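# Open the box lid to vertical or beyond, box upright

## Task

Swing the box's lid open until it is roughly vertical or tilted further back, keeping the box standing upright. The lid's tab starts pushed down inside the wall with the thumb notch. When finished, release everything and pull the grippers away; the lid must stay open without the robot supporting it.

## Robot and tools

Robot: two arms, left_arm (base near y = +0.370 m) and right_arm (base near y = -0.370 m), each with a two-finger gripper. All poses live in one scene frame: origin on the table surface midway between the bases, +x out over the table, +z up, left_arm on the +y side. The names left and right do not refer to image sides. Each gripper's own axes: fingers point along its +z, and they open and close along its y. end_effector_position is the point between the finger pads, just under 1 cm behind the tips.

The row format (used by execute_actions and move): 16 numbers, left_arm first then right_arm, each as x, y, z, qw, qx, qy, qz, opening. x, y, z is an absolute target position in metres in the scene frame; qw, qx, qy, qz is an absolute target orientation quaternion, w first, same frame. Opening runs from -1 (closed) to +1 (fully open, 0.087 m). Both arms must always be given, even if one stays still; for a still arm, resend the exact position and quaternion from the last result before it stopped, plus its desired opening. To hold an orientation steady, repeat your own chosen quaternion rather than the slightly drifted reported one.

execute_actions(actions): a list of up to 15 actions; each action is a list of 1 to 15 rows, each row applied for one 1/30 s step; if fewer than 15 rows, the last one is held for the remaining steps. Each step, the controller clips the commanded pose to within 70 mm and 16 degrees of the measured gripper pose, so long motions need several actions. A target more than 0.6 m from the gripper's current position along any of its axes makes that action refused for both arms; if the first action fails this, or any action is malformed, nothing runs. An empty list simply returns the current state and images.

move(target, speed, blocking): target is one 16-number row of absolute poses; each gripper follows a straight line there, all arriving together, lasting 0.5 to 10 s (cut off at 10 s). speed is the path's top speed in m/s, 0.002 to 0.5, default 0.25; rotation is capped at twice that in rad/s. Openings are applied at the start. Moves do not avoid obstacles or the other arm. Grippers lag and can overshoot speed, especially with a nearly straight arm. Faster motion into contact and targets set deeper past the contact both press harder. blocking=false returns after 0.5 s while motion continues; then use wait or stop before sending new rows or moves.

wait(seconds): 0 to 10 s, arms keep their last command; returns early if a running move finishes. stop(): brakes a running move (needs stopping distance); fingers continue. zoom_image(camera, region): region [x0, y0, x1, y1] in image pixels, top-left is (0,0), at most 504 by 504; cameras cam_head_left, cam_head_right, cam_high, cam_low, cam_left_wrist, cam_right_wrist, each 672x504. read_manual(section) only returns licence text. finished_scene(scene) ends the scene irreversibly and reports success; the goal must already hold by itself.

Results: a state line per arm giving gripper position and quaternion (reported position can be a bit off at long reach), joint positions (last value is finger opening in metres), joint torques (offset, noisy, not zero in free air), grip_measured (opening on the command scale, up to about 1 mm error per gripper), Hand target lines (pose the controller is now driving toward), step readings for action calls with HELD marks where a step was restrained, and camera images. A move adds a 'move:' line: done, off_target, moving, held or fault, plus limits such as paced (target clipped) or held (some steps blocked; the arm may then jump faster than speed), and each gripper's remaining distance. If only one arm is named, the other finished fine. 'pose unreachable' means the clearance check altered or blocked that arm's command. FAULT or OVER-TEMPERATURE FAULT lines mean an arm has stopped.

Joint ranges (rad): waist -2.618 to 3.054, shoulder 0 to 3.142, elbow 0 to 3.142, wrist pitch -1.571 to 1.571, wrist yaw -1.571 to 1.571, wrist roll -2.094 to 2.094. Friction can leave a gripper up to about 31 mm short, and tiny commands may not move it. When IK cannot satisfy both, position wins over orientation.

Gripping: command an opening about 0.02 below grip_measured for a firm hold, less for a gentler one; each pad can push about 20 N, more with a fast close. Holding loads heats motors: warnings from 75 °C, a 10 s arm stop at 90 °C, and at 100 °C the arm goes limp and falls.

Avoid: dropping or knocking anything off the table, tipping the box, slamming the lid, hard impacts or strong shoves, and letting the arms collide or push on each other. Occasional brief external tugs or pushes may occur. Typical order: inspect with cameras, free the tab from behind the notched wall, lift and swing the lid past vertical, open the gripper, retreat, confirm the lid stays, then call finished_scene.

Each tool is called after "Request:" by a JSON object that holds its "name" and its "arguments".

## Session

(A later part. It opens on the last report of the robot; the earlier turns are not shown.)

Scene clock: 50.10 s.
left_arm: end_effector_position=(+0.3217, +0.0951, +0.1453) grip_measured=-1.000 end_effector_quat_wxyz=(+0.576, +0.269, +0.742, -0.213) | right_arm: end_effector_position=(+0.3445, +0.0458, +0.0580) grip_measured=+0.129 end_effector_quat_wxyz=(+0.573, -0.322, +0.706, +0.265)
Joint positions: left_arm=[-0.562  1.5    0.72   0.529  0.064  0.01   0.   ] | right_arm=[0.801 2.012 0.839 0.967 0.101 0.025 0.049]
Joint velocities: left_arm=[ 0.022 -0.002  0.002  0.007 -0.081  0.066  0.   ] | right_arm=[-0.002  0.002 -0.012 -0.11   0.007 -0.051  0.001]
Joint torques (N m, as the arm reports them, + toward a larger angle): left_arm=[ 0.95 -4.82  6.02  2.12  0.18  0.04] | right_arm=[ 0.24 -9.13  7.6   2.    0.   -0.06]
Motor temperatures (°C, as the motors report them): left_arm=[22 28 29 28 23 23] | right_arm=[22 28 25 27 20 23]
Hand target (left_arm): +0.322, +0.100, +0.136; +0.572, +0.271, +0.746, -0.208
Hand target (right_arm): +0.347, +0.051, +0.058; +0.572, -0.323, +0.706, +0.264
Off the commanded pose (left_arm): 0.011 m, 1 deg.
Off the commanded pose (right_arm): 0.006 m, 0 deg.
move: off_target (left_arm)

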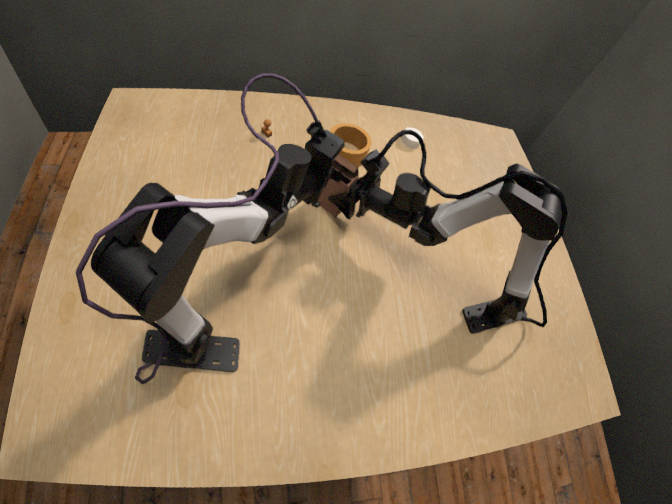

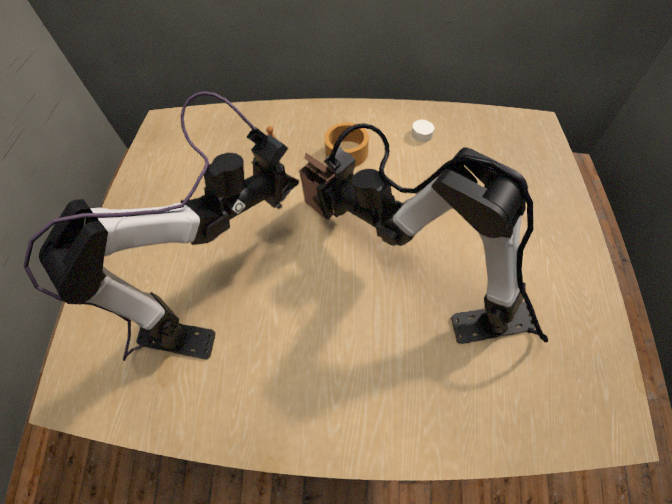

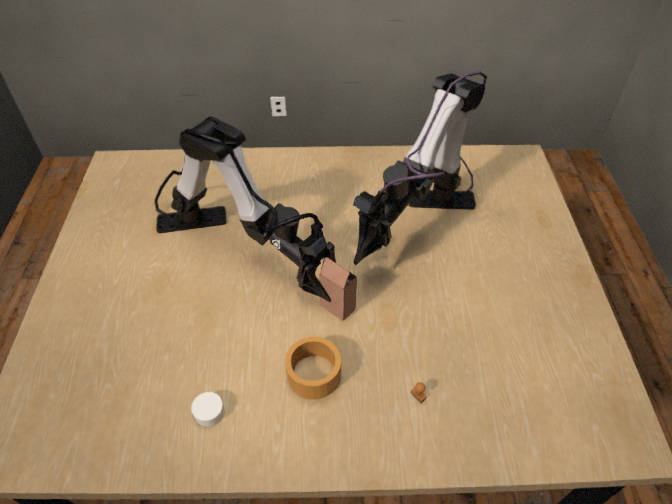

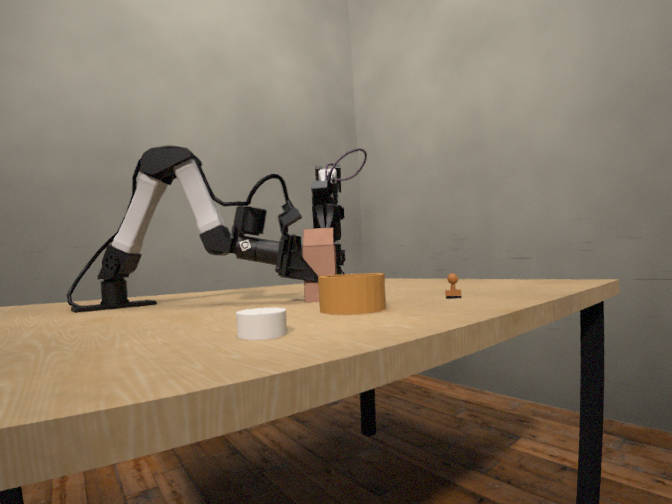

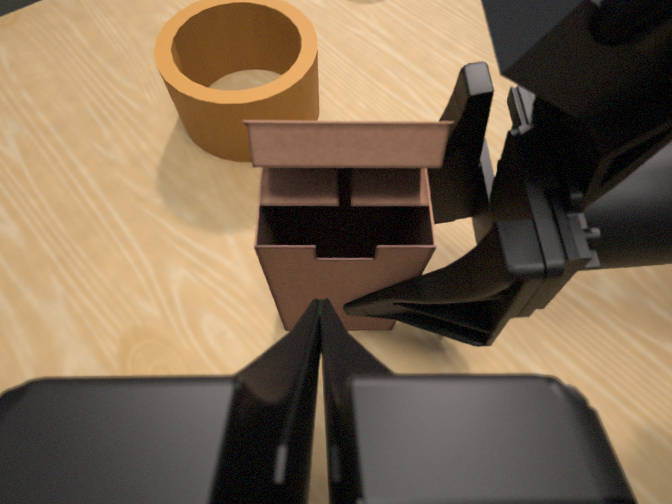

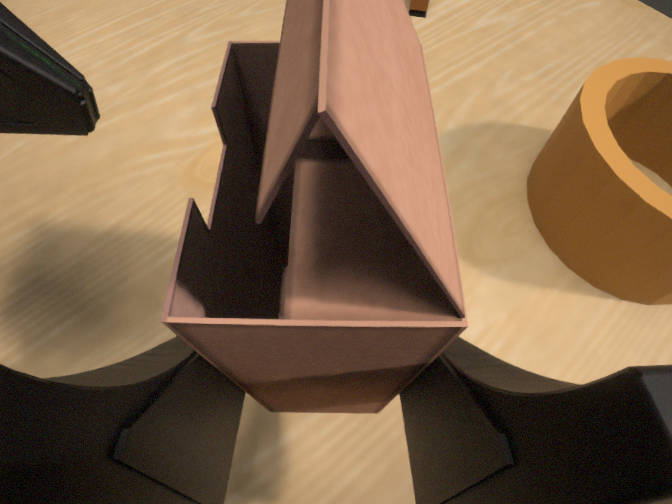

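Request:
{"name": "move", "arguments": {"target": [0.350,0.077,0.150,0.572,0.271,0.745,-0.208,-1,0.347,0.051,0.058,0.572,-0.323,0.706,0.264,0.05], "speed": 0.04}}

Scene clock: 51.33 s.
left_arm: end_effector_position=(+0.3424, +0.0799, +0.1428) grip_measured=-1.000 end_effector_quat_wxyz=(+0.566, +0.271, +0.750, -0.210) | right_arm: end_effector_position=(+0.3445, +0.0458, +0.0580) grip_measured=+0.129 end_effector_quat_wxyz=(+0.573, -0.322, +0.706, +0.265)
Joint positions: left_arm=[-0.562  1.601  0.833  0.492  0.064  0.01   0.   ] | right_arm=[0.801 2.012 0.839 0.967 0.101 0.025 0.049]
Joint velocities: left_arm=[ 0.002 -0.002  0.002 -0.007  0.081  0.037  0.   ] | right_arm=[-0.002  0.002 -0.007 -0.007 -0.051 -0.037 -0.   ]
Joint torques (N m, as the arm reports them, + toward a larger angle): left_arm=[ 0.49 -5.45  9.97  1.9   0.13  0.03] | right_arm=[ 0.21 -9.17  7.62  2.    0.01 -0.07]
Motor temperatures (°C, as the motors report them): left_arm=[22 28 29 28 23 23] | right_arm=[22 29 25 27 20 23]
Hand target (left_arm): +0.350, +0.078, +0.150; +0.573, +0.271, +0.745, -0.208
Hand target (right_arm): +0.347, +0.051, +0.058; +0.572, -0.323, +0.706, +0.264
Off the commanded pose (left_arm): 0.011 m, 1 deg.
Off the commanded pose (right_arm): 0.006 m, 0 deg.
move: off_target (left_arm)

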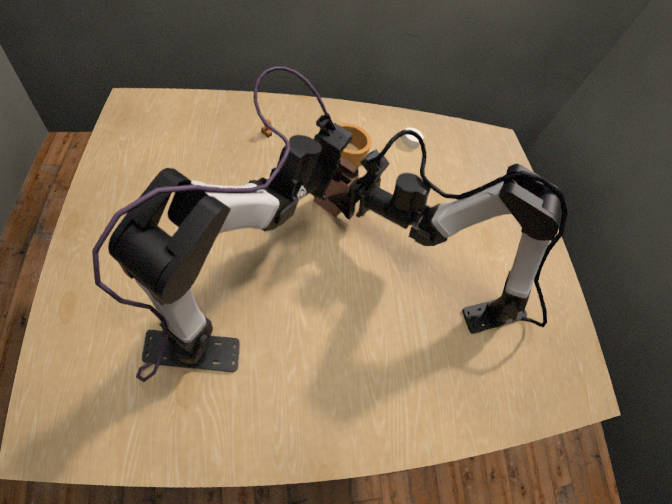

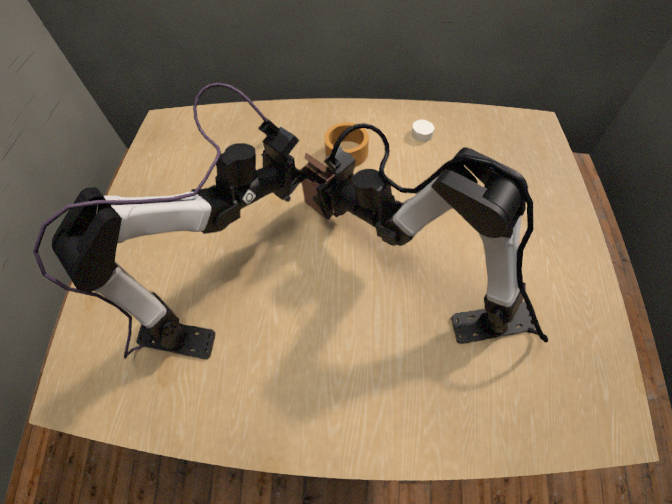

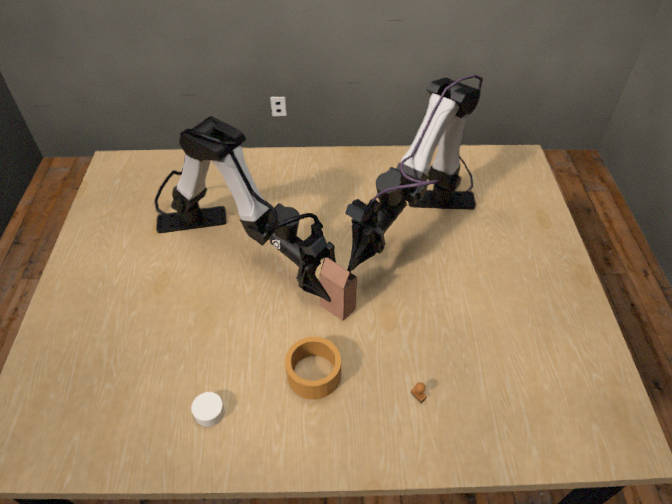

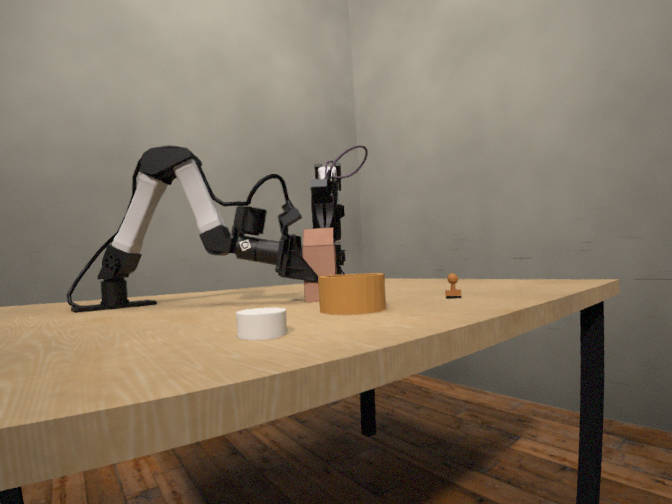

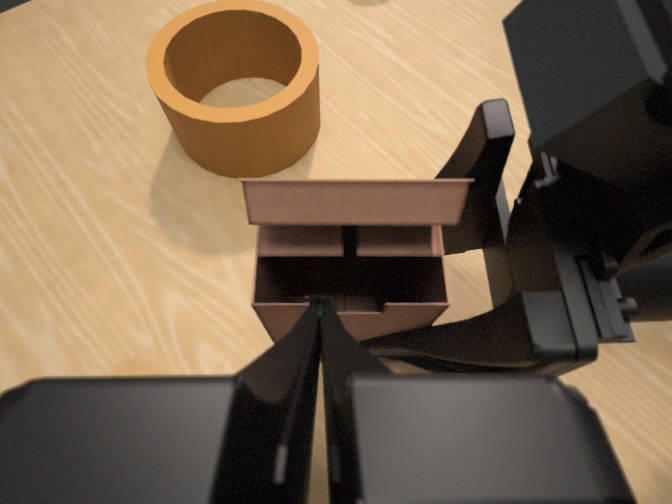

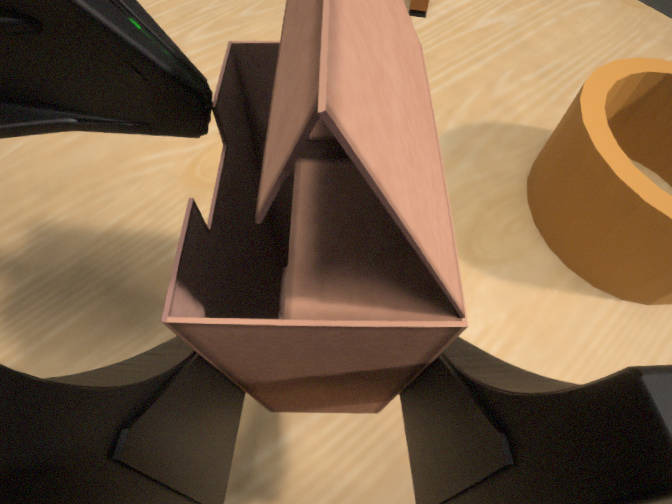

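Request:
{"name": "move", "arguments": {"target": [0.368,0.067,0.160,0.572,0.271,0.745,-0.208,-1,0.347,0.051,0.058,0.572,-0.323,0.706,0.264,0.05], "speed": 0.04}}

Scene clock: 52.53 s.
left_arm: end_effector_position=(+0.3534, +0.0728, +0.1412) grip_measured=-1.000 end_effector_quat_wxyz=(+0.549, +0.275, +0.762, -0.206) | right_arm: end_effector_position=(+0.3532, +0.0383, +0.0580) grip_measured=+0.129 end_effector_quat_wxyz=(+0.581, -0.307, +0.712, +0.247)
Joint positions: left_arm=[-0.559  1.65   0.924  0.407  0.07   0.01   0.   ] | right_arm=[0.793 2.012 0.839 0.966 0.144 0.026 0.049]
Joint velocities: left_arm=[-0.002 -0.017 -0.002 -0.007 -0.037 -0.066  0.   ] | right_arm=[ 0.002  0.012 -0.007  0.022 -0.007 -0.037  0.   ]
Joint torques (N m, as the arm reports them, + toward a larger angle): left_arm=[ 0.82 -5.94 10.77  2.21  0.14  0.05] | right_arm=[ 0.85 -9.26  7.35  2.   -0.47 -0.09]
Motor temperatures (°C, as the motors report them): left_arm=[22 28 29 28 23 23] | right_arm=[22 29 25 27 20 23]
Hand target (left_arm): +0.367, +0.069, +0.160; +0.572, +0.271, +0.745, -0.208
Hand target (right_arm): +0.347, +0.050, +0.058; +0.572, -0.323, +0.706, +0.264
Off the commanded pose (left_arm): 0.025 m, 3 deg.
Off the commanded pose (right_arm): 0.014 m, 3 deg.
move: off_target (left_arm, right_arm)

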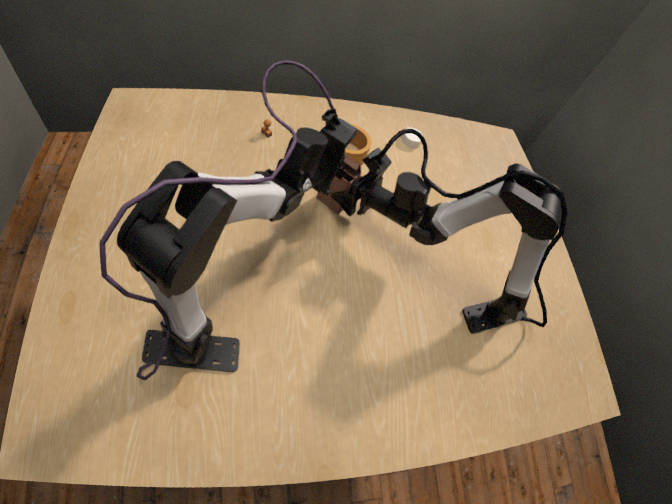

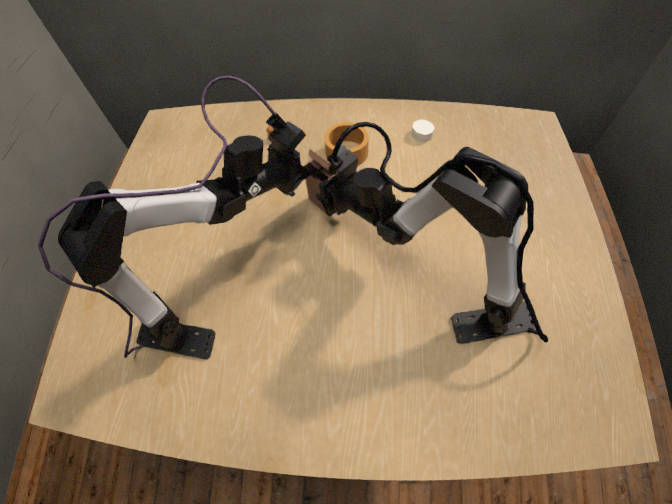

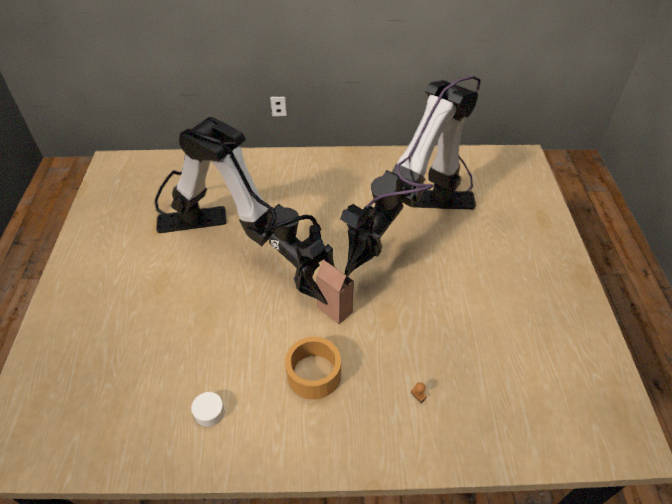

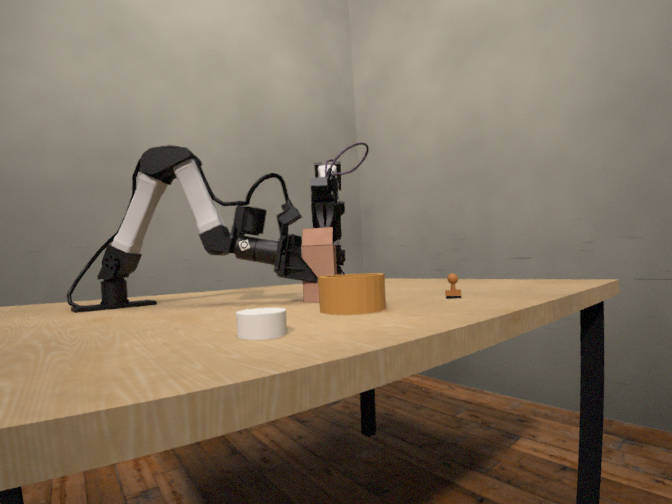

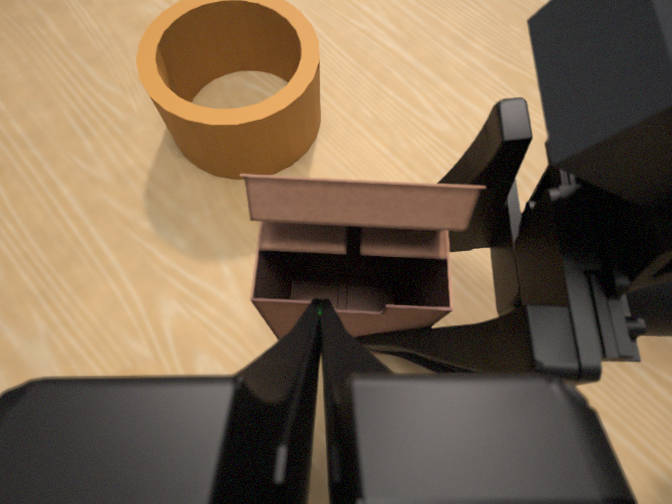

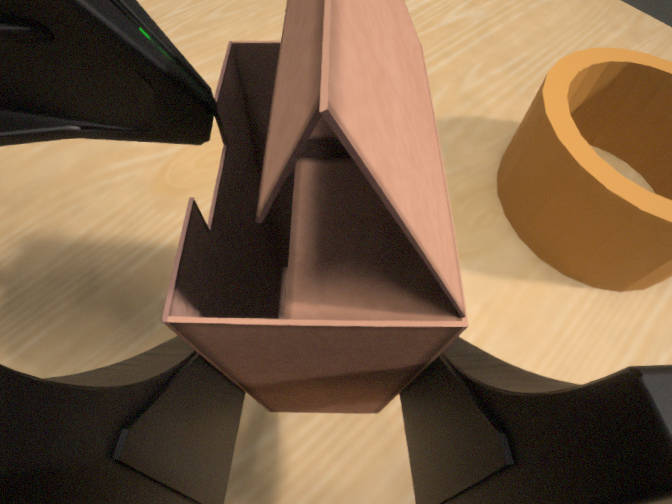

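Request:
{"name": "move", "arguments": {"target": [0.342,0.084,0.178,0.572,0.271,0.745,-0.208,-1,0.353,0.040,0.058,0.581,-0.307,0.712,0.247,0.05], "speed": 0.05}}

Scene clock: 55.67 s.
left_arm: end_effector_position=(+0.3458, +0.0783, +0.1820) grip_measured=-1.000 end_effector_quat_wxyz=(+0.575, +0.269, +0.742, -0.213) | right_arm: end_effector_position=(+0.3538, +0.0378, +0.0580) grip_measured=+0.129 end_effector_quat_wxyz=(+0.581, -0.305, +0.713, +0.246)
Joint positions: left_arm=[-0.559  1.543  0.925  0.368  0.07   0.01   0.   ] | right_arm=[0.793 2.012 0.839 0.966 0.148 0.026 0.049]
Joint velocities: left_arm=[-0.002  0.007  0.002  0.007  0.037 -0.066  0.   ] | right_arm=[ 0.007 -0.002  0.007 -0.11  -0.037 -0.037 -0.   ]
Joint torques (N m, as the arm reports them, + toward a larger angle): left_arm=[ 0.2  -7.5   6.22  1.9   0.07  0.03] | right_arm=[ 0.41 -9.83  5.82  2.13 -0.03 -0.09]
Motor temperatures (°C, as the motors report them): left_arm=[22 29 29 28 23 23] | right_arm=[22 29 26 27 20 23]
Hand target (left_arm): +0.342, +0.084, +0.178; +0.572, +0.271, +0.745, -0.208
Hand target (right_arm): +0.353, +0.040, +0.058; +0.581, -0.307, +0.712, +0.247
Off the commanded pose (left_arm): 0.008 m, 1 deg.
Off the commanded pose (right_arm): 0.002 m, 0 deg.
move: done

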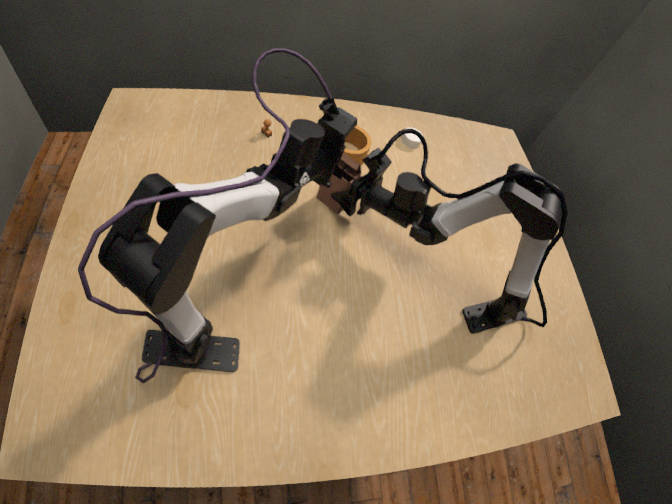

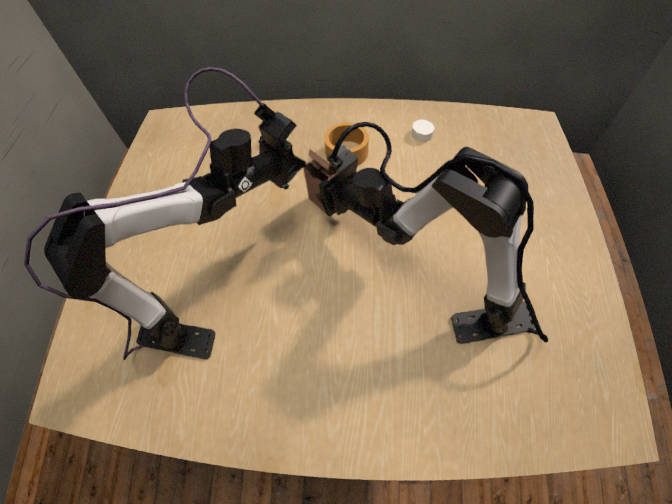

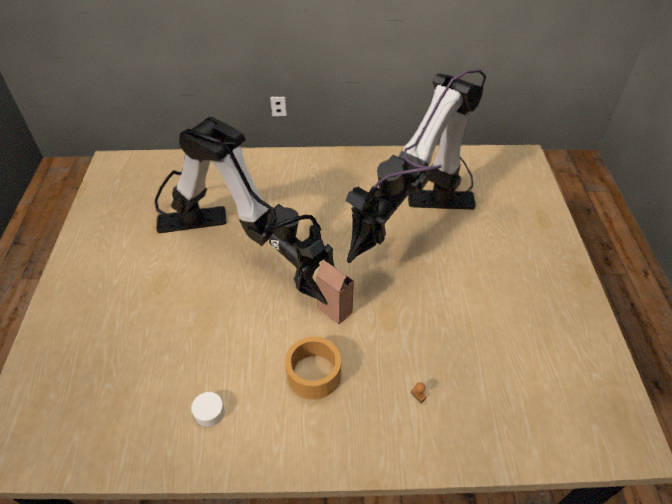

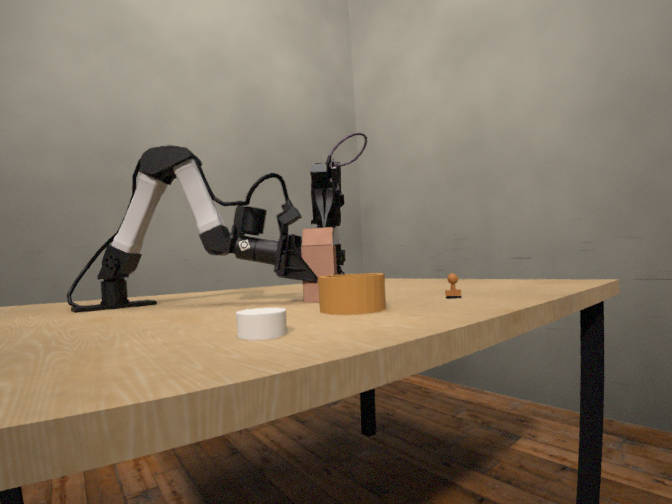

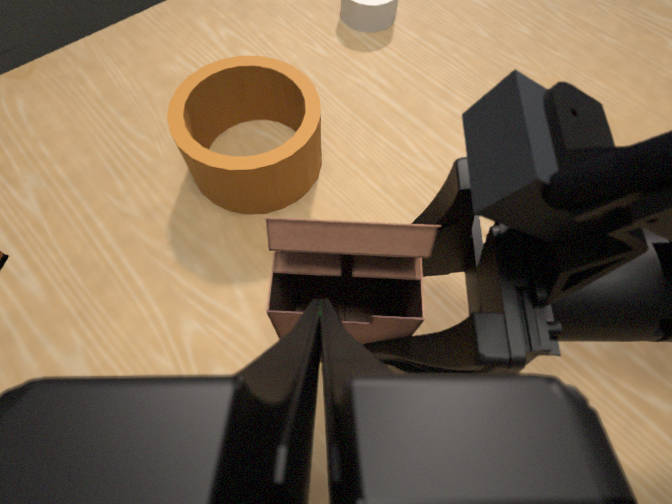

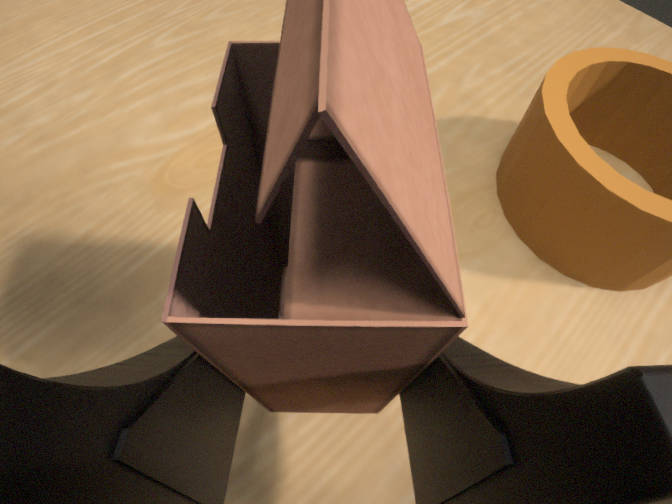

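Request:
{"name": "move", "arguments": {"target": [0.346,0.082,0.162,0.572,0.271,0.745,-0.208,-1,0.353,0.040,0.058,0.581,-0.307,0.712,0.247,0.05], "speed": 0.05}}

Request:
{"name": "move", "arguments": {"target": [0.372,0.062,0.180,0.572,0.271,0.745,-0.208,-1,0.353,0.040,0.058,0.581,-0.307,0.712,0.247,0.05], "speed": 0.04}}

Scene clock: 56.73 s.
left_arm: end_effector_position=(+0.3455, +0.0785, +0.1720) grip_measured=-1.000 end_effector_quat_wxyz=(+0.575, +0.269, +0.743, -0.213) | right_arm: end_effector_position=(+0.3538, +0.0378, +0.0580) grip_measured=+0.129 end_effector_quat_wxyz=(+0.581, -0.305, +0.713, +0.246)
Joint positions: left_arm=[-0.559  1.558  0.897  0.41   0.07   0.01   0.   ] | right_arm=[0.793 2.012 0.839 0.966 0.148 0.026 0.049]
Joint velocities: left_arm=[-0.007  0.007 -0.002  0.007  0.022 -0.051  0.   ] | right_arm=[-0.007  0.002 -0.007 -0.022 -0.037 -0.007  0.   ]
Joint torques (N m, as the arm reports them, + toward a larger angle): left_arm=[ 0.48 -5.49  6.27  2.09  0.1   0.04] | right_arm=[ 0.3  -9.92  5.88  2.13  0.01 -0.06]
Motor temperatures (°C, as the motors report them): left_arm=[22 29 29 28 23 23] | right_arm=[22 29 26 27 20 23]
Hand target (left_arm): +0.346, +0.082, +0.162; +0.572, +0.271, +0.746, -0.208
Hand target (right_arm): +0.353, +0.040, +0.058; +0.581, -0.307, +0.712, +0.247
Off the commanded pose (left_arm): 0.011 m, 1 deg.
Off the commanded pose (right_arm): 0.002 m, 0 deg.
move: off_target (left_arm)

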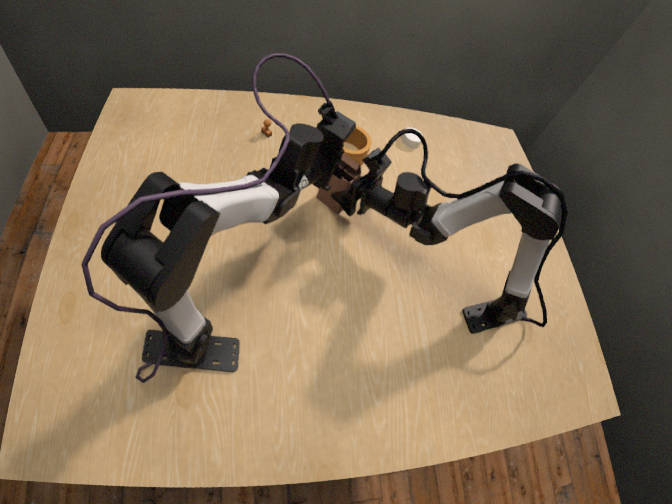

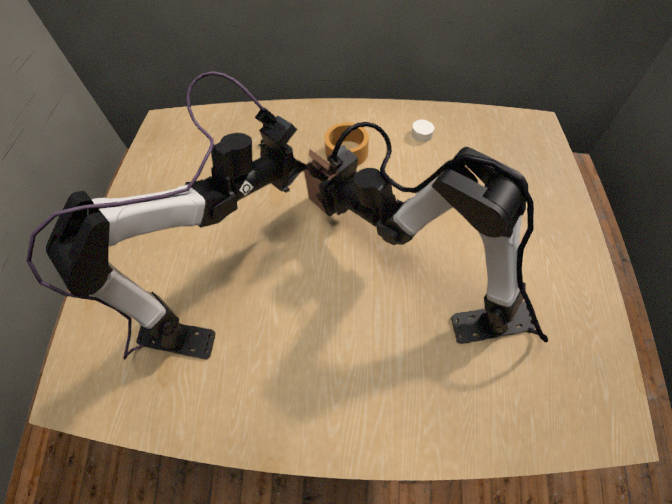

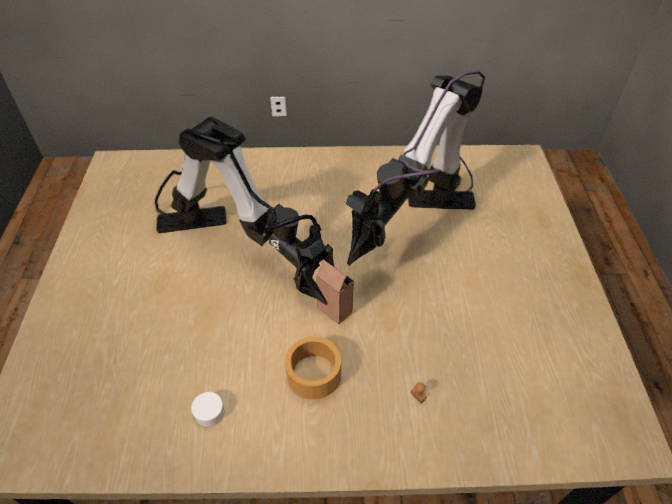

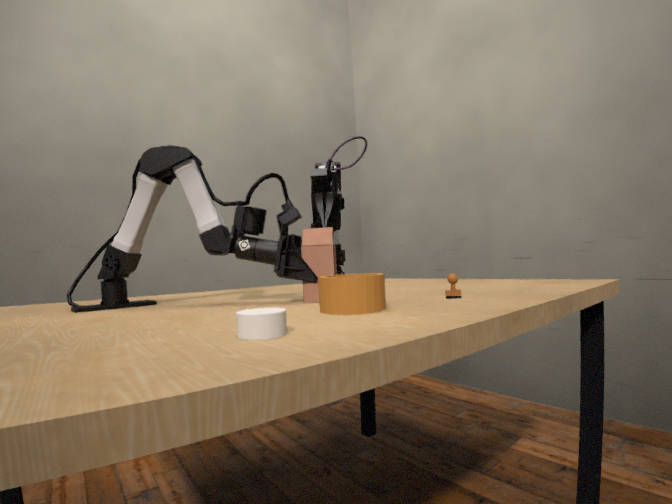

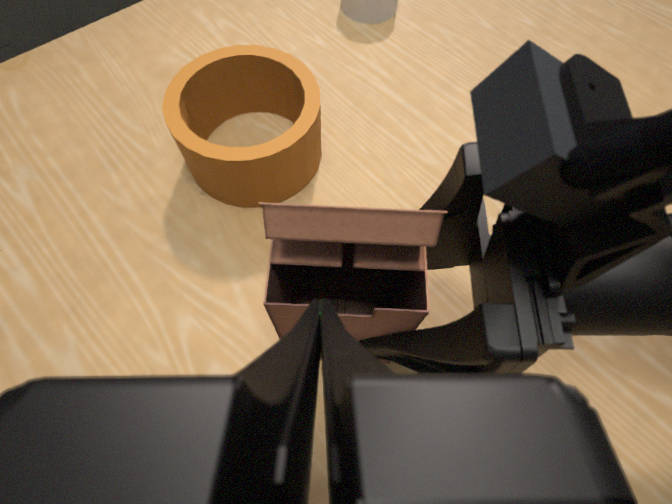

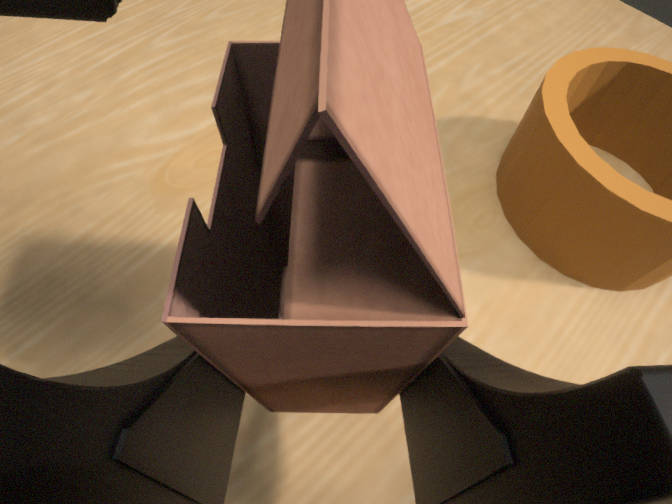

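Scene clock: 57.80 s.
left_arm: end_effector_position=(+0.3647, +0.0645, +0.1722) grip_measured=-1.000 end_effector_quat_wxyz=(+0.566, +0.271, +0.750, -0.211) | right_arm: end_effector_position=(+0.3538, +0.0378, +0.0580) grip_measured=+0.129 end_effector_quat_wxyz=(+0.581, -0.305, +0.713, +0.246)
Joint positions: left_arm=[-0.559  1.647  1.014  0.358  0.07   0.01   0.   ] | right_arm=[0.793 2.012 0.839 0.966 0.148 0.026 0.049]
Joint velocities: left_arm=[ 0.017 -0.007  0.007 -0.007  0.007  0.037  0.   ] | right_arm=[ 0.007 -0.022  0.007 -0.007 -0.007 -0.066  0.   ]
Joint torques (N m, as the arm reports them, + toward a larger angle): left_arm=[ 0.38 -6.17 10.33  1.91  0.09  0.03] | right_arm=[ 0.31 -9.9   5.84  2.13 -0.02 -0.08]
Motor temperatures (°C, as the motors report them): left_arm=[22 29 29 28 23 23] | right_arm=[22 29 26 27 20 23]
Hand target (left_arm): +0.372, +0.063, +0.180; +0.572, +0.271, +0.745, -0.208
Hand target (right_arm): +0.353, +0.040, +0.058; +0.581, -0.307, +0.712, +0.247
Off the commanded pose (left_arm): 0.011 m, 1 deg.
Off the commanded pose (right_arm): 0.002 m, 0 deg.
move: off_target (left_arm)

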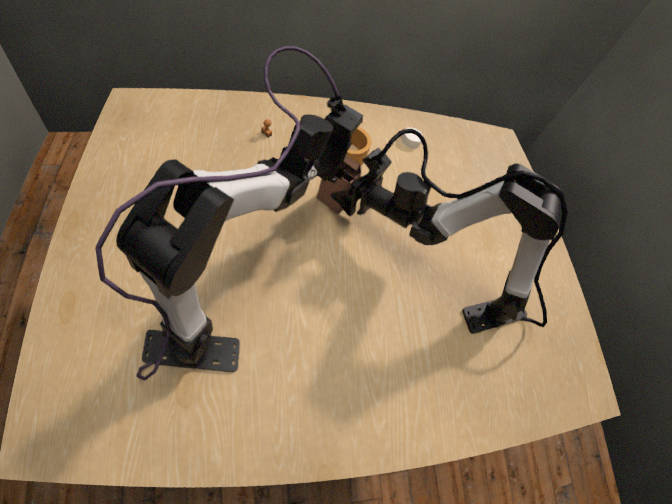

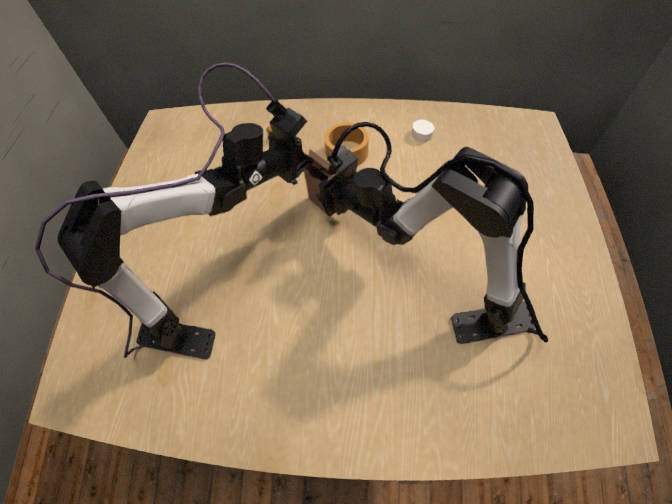

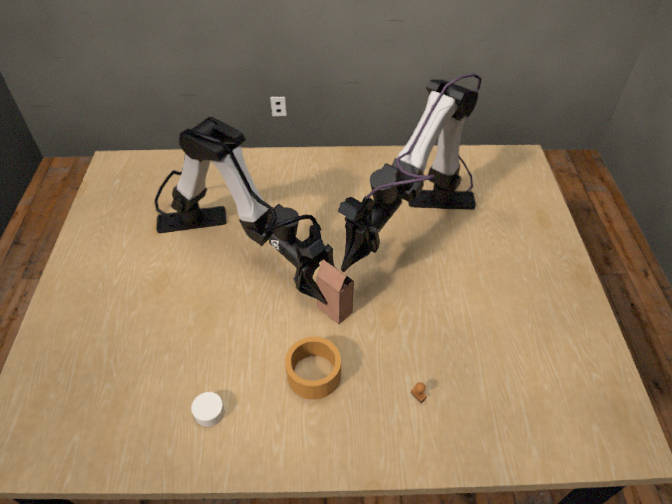

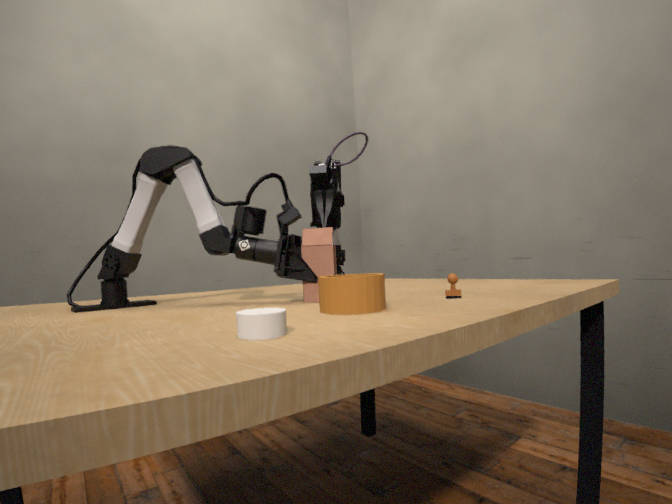

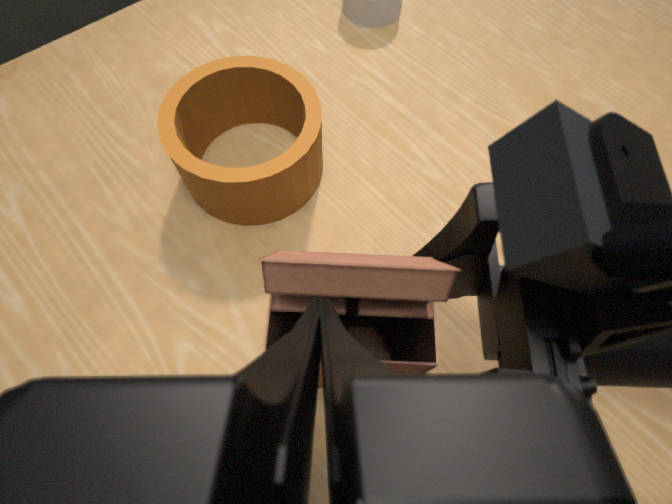

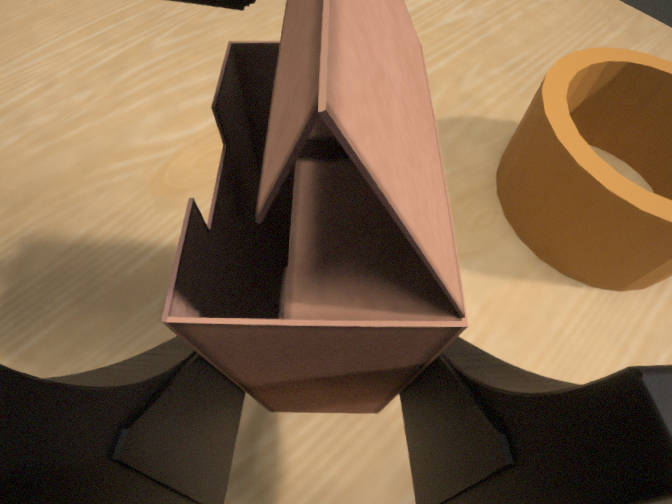

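Tip is approaching just at the tab's lower edge. Continue.

Request:
{"name": "move", "arguments": {"target": [0.392,0.046,0.182,0.572,0.271,0.745,-0.208,-1,0.353,0.040,0.058,0.581,-0.307,0.712,0.247,0.05], "speed": 0.04}}

Scene clock: 58.97 s.
left_arm: end_effector_position=(+0.3849, +0.0497, +0.1729) grip_measured=-1.000 end_effector_quat_wxyz=(+0.563, +0.272, +0.751, -0.210) | right_arm: end_effector_position=(+0.3541, +0.0375, +0.0580) grip_measured=+0.129 end_effector_quat_wxyz=(+0.582, -0.305, +0.713, +0.245)
Joint positions: left_arm=[-0.559  1.738  1.125  0.331  0.07   0.01   0.   ] | right_arm=[0.793 2.012 0.839 0.966 0.15  0.027 0.049]
Joint velocities: left_arm=[ 0.017  0.002 -0.002 -0.022  0.007  0.037  0.   ] | right_arm=[ 0.002 -0.007  0.007 -0.081  0.066  0.037 -0.001]
Joint torques (N m, as the arm reports them, + toward a larger angle): left_arm=[ 0.09 -7.   10.4   1.93  0.06  0.03] | right_arm=[ 0.47 -9.86  5.82  2.14 -0.05 -0.08]
Motor temperatures (°C, as the motors report them): left_arm=[22 29 29 28 23 23] | right_arm=[22 29 26 27 20 23]
Hand target (left_arm): +0.392, +0.047, +0.182; +0.572, +0.271, +0.745, -0.208
Hand target (right_arm): +0.353, +0.040, +0.058; +0.581, -0.307, +0.712, +0.247
Off the commanded pose (left_arm): 0.012 m, 1 deg.
Off the commanded pose (right_arm): 0.003 m, 0 deg.
move: off_target (left_arm)

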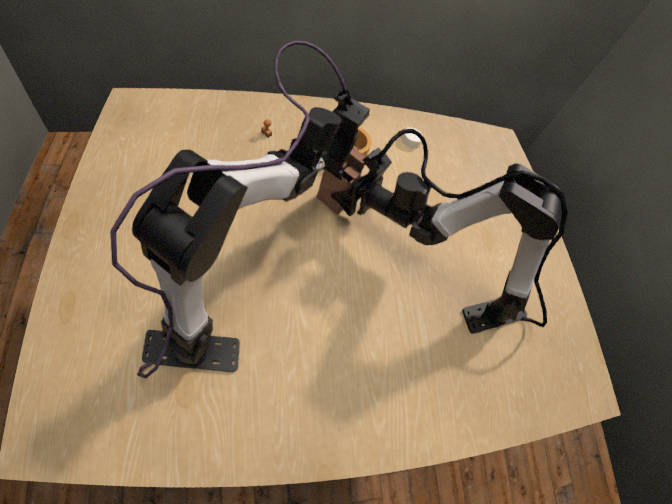

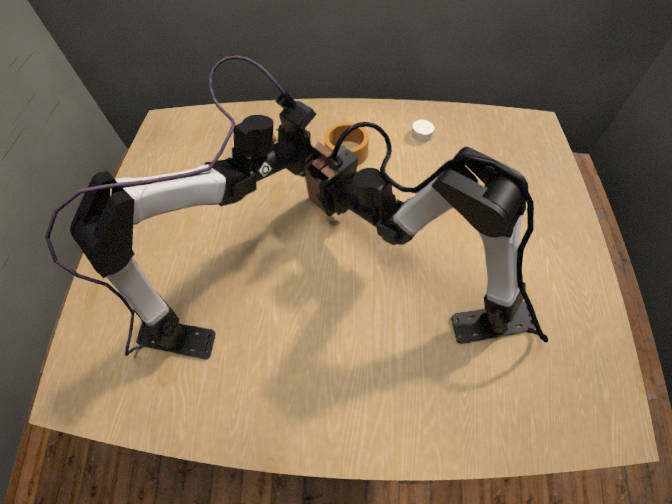

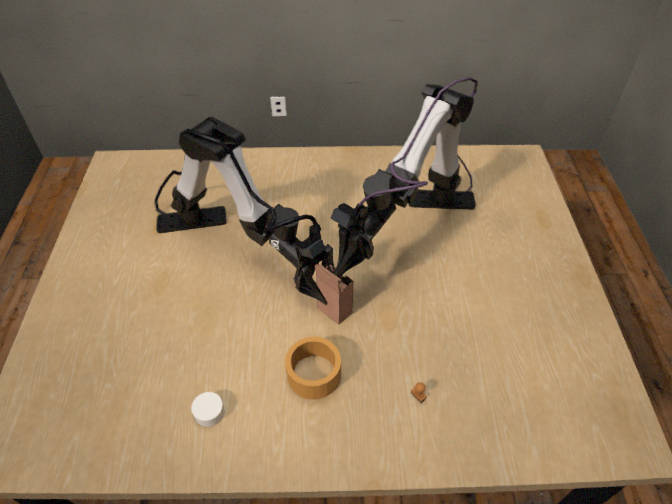

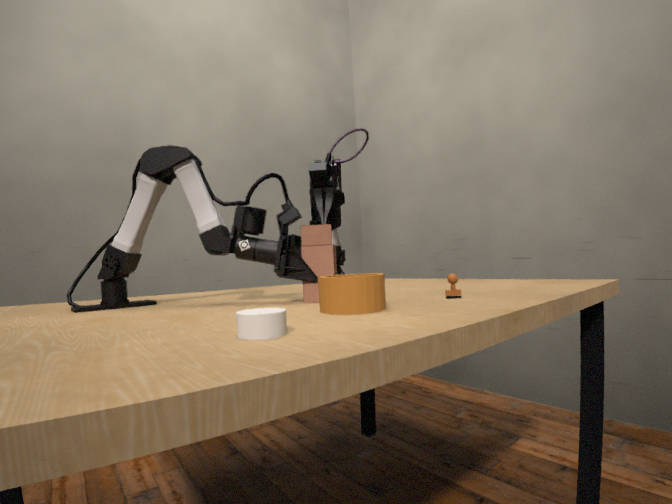

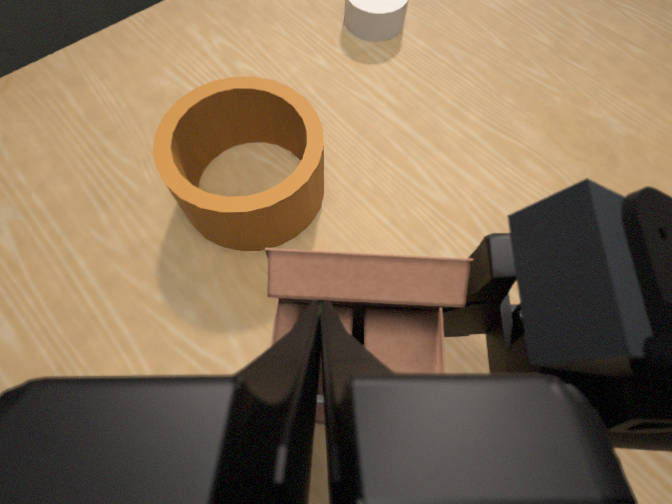

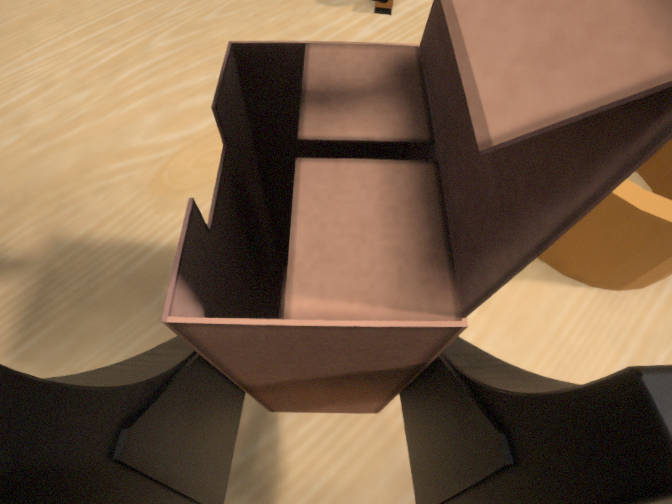

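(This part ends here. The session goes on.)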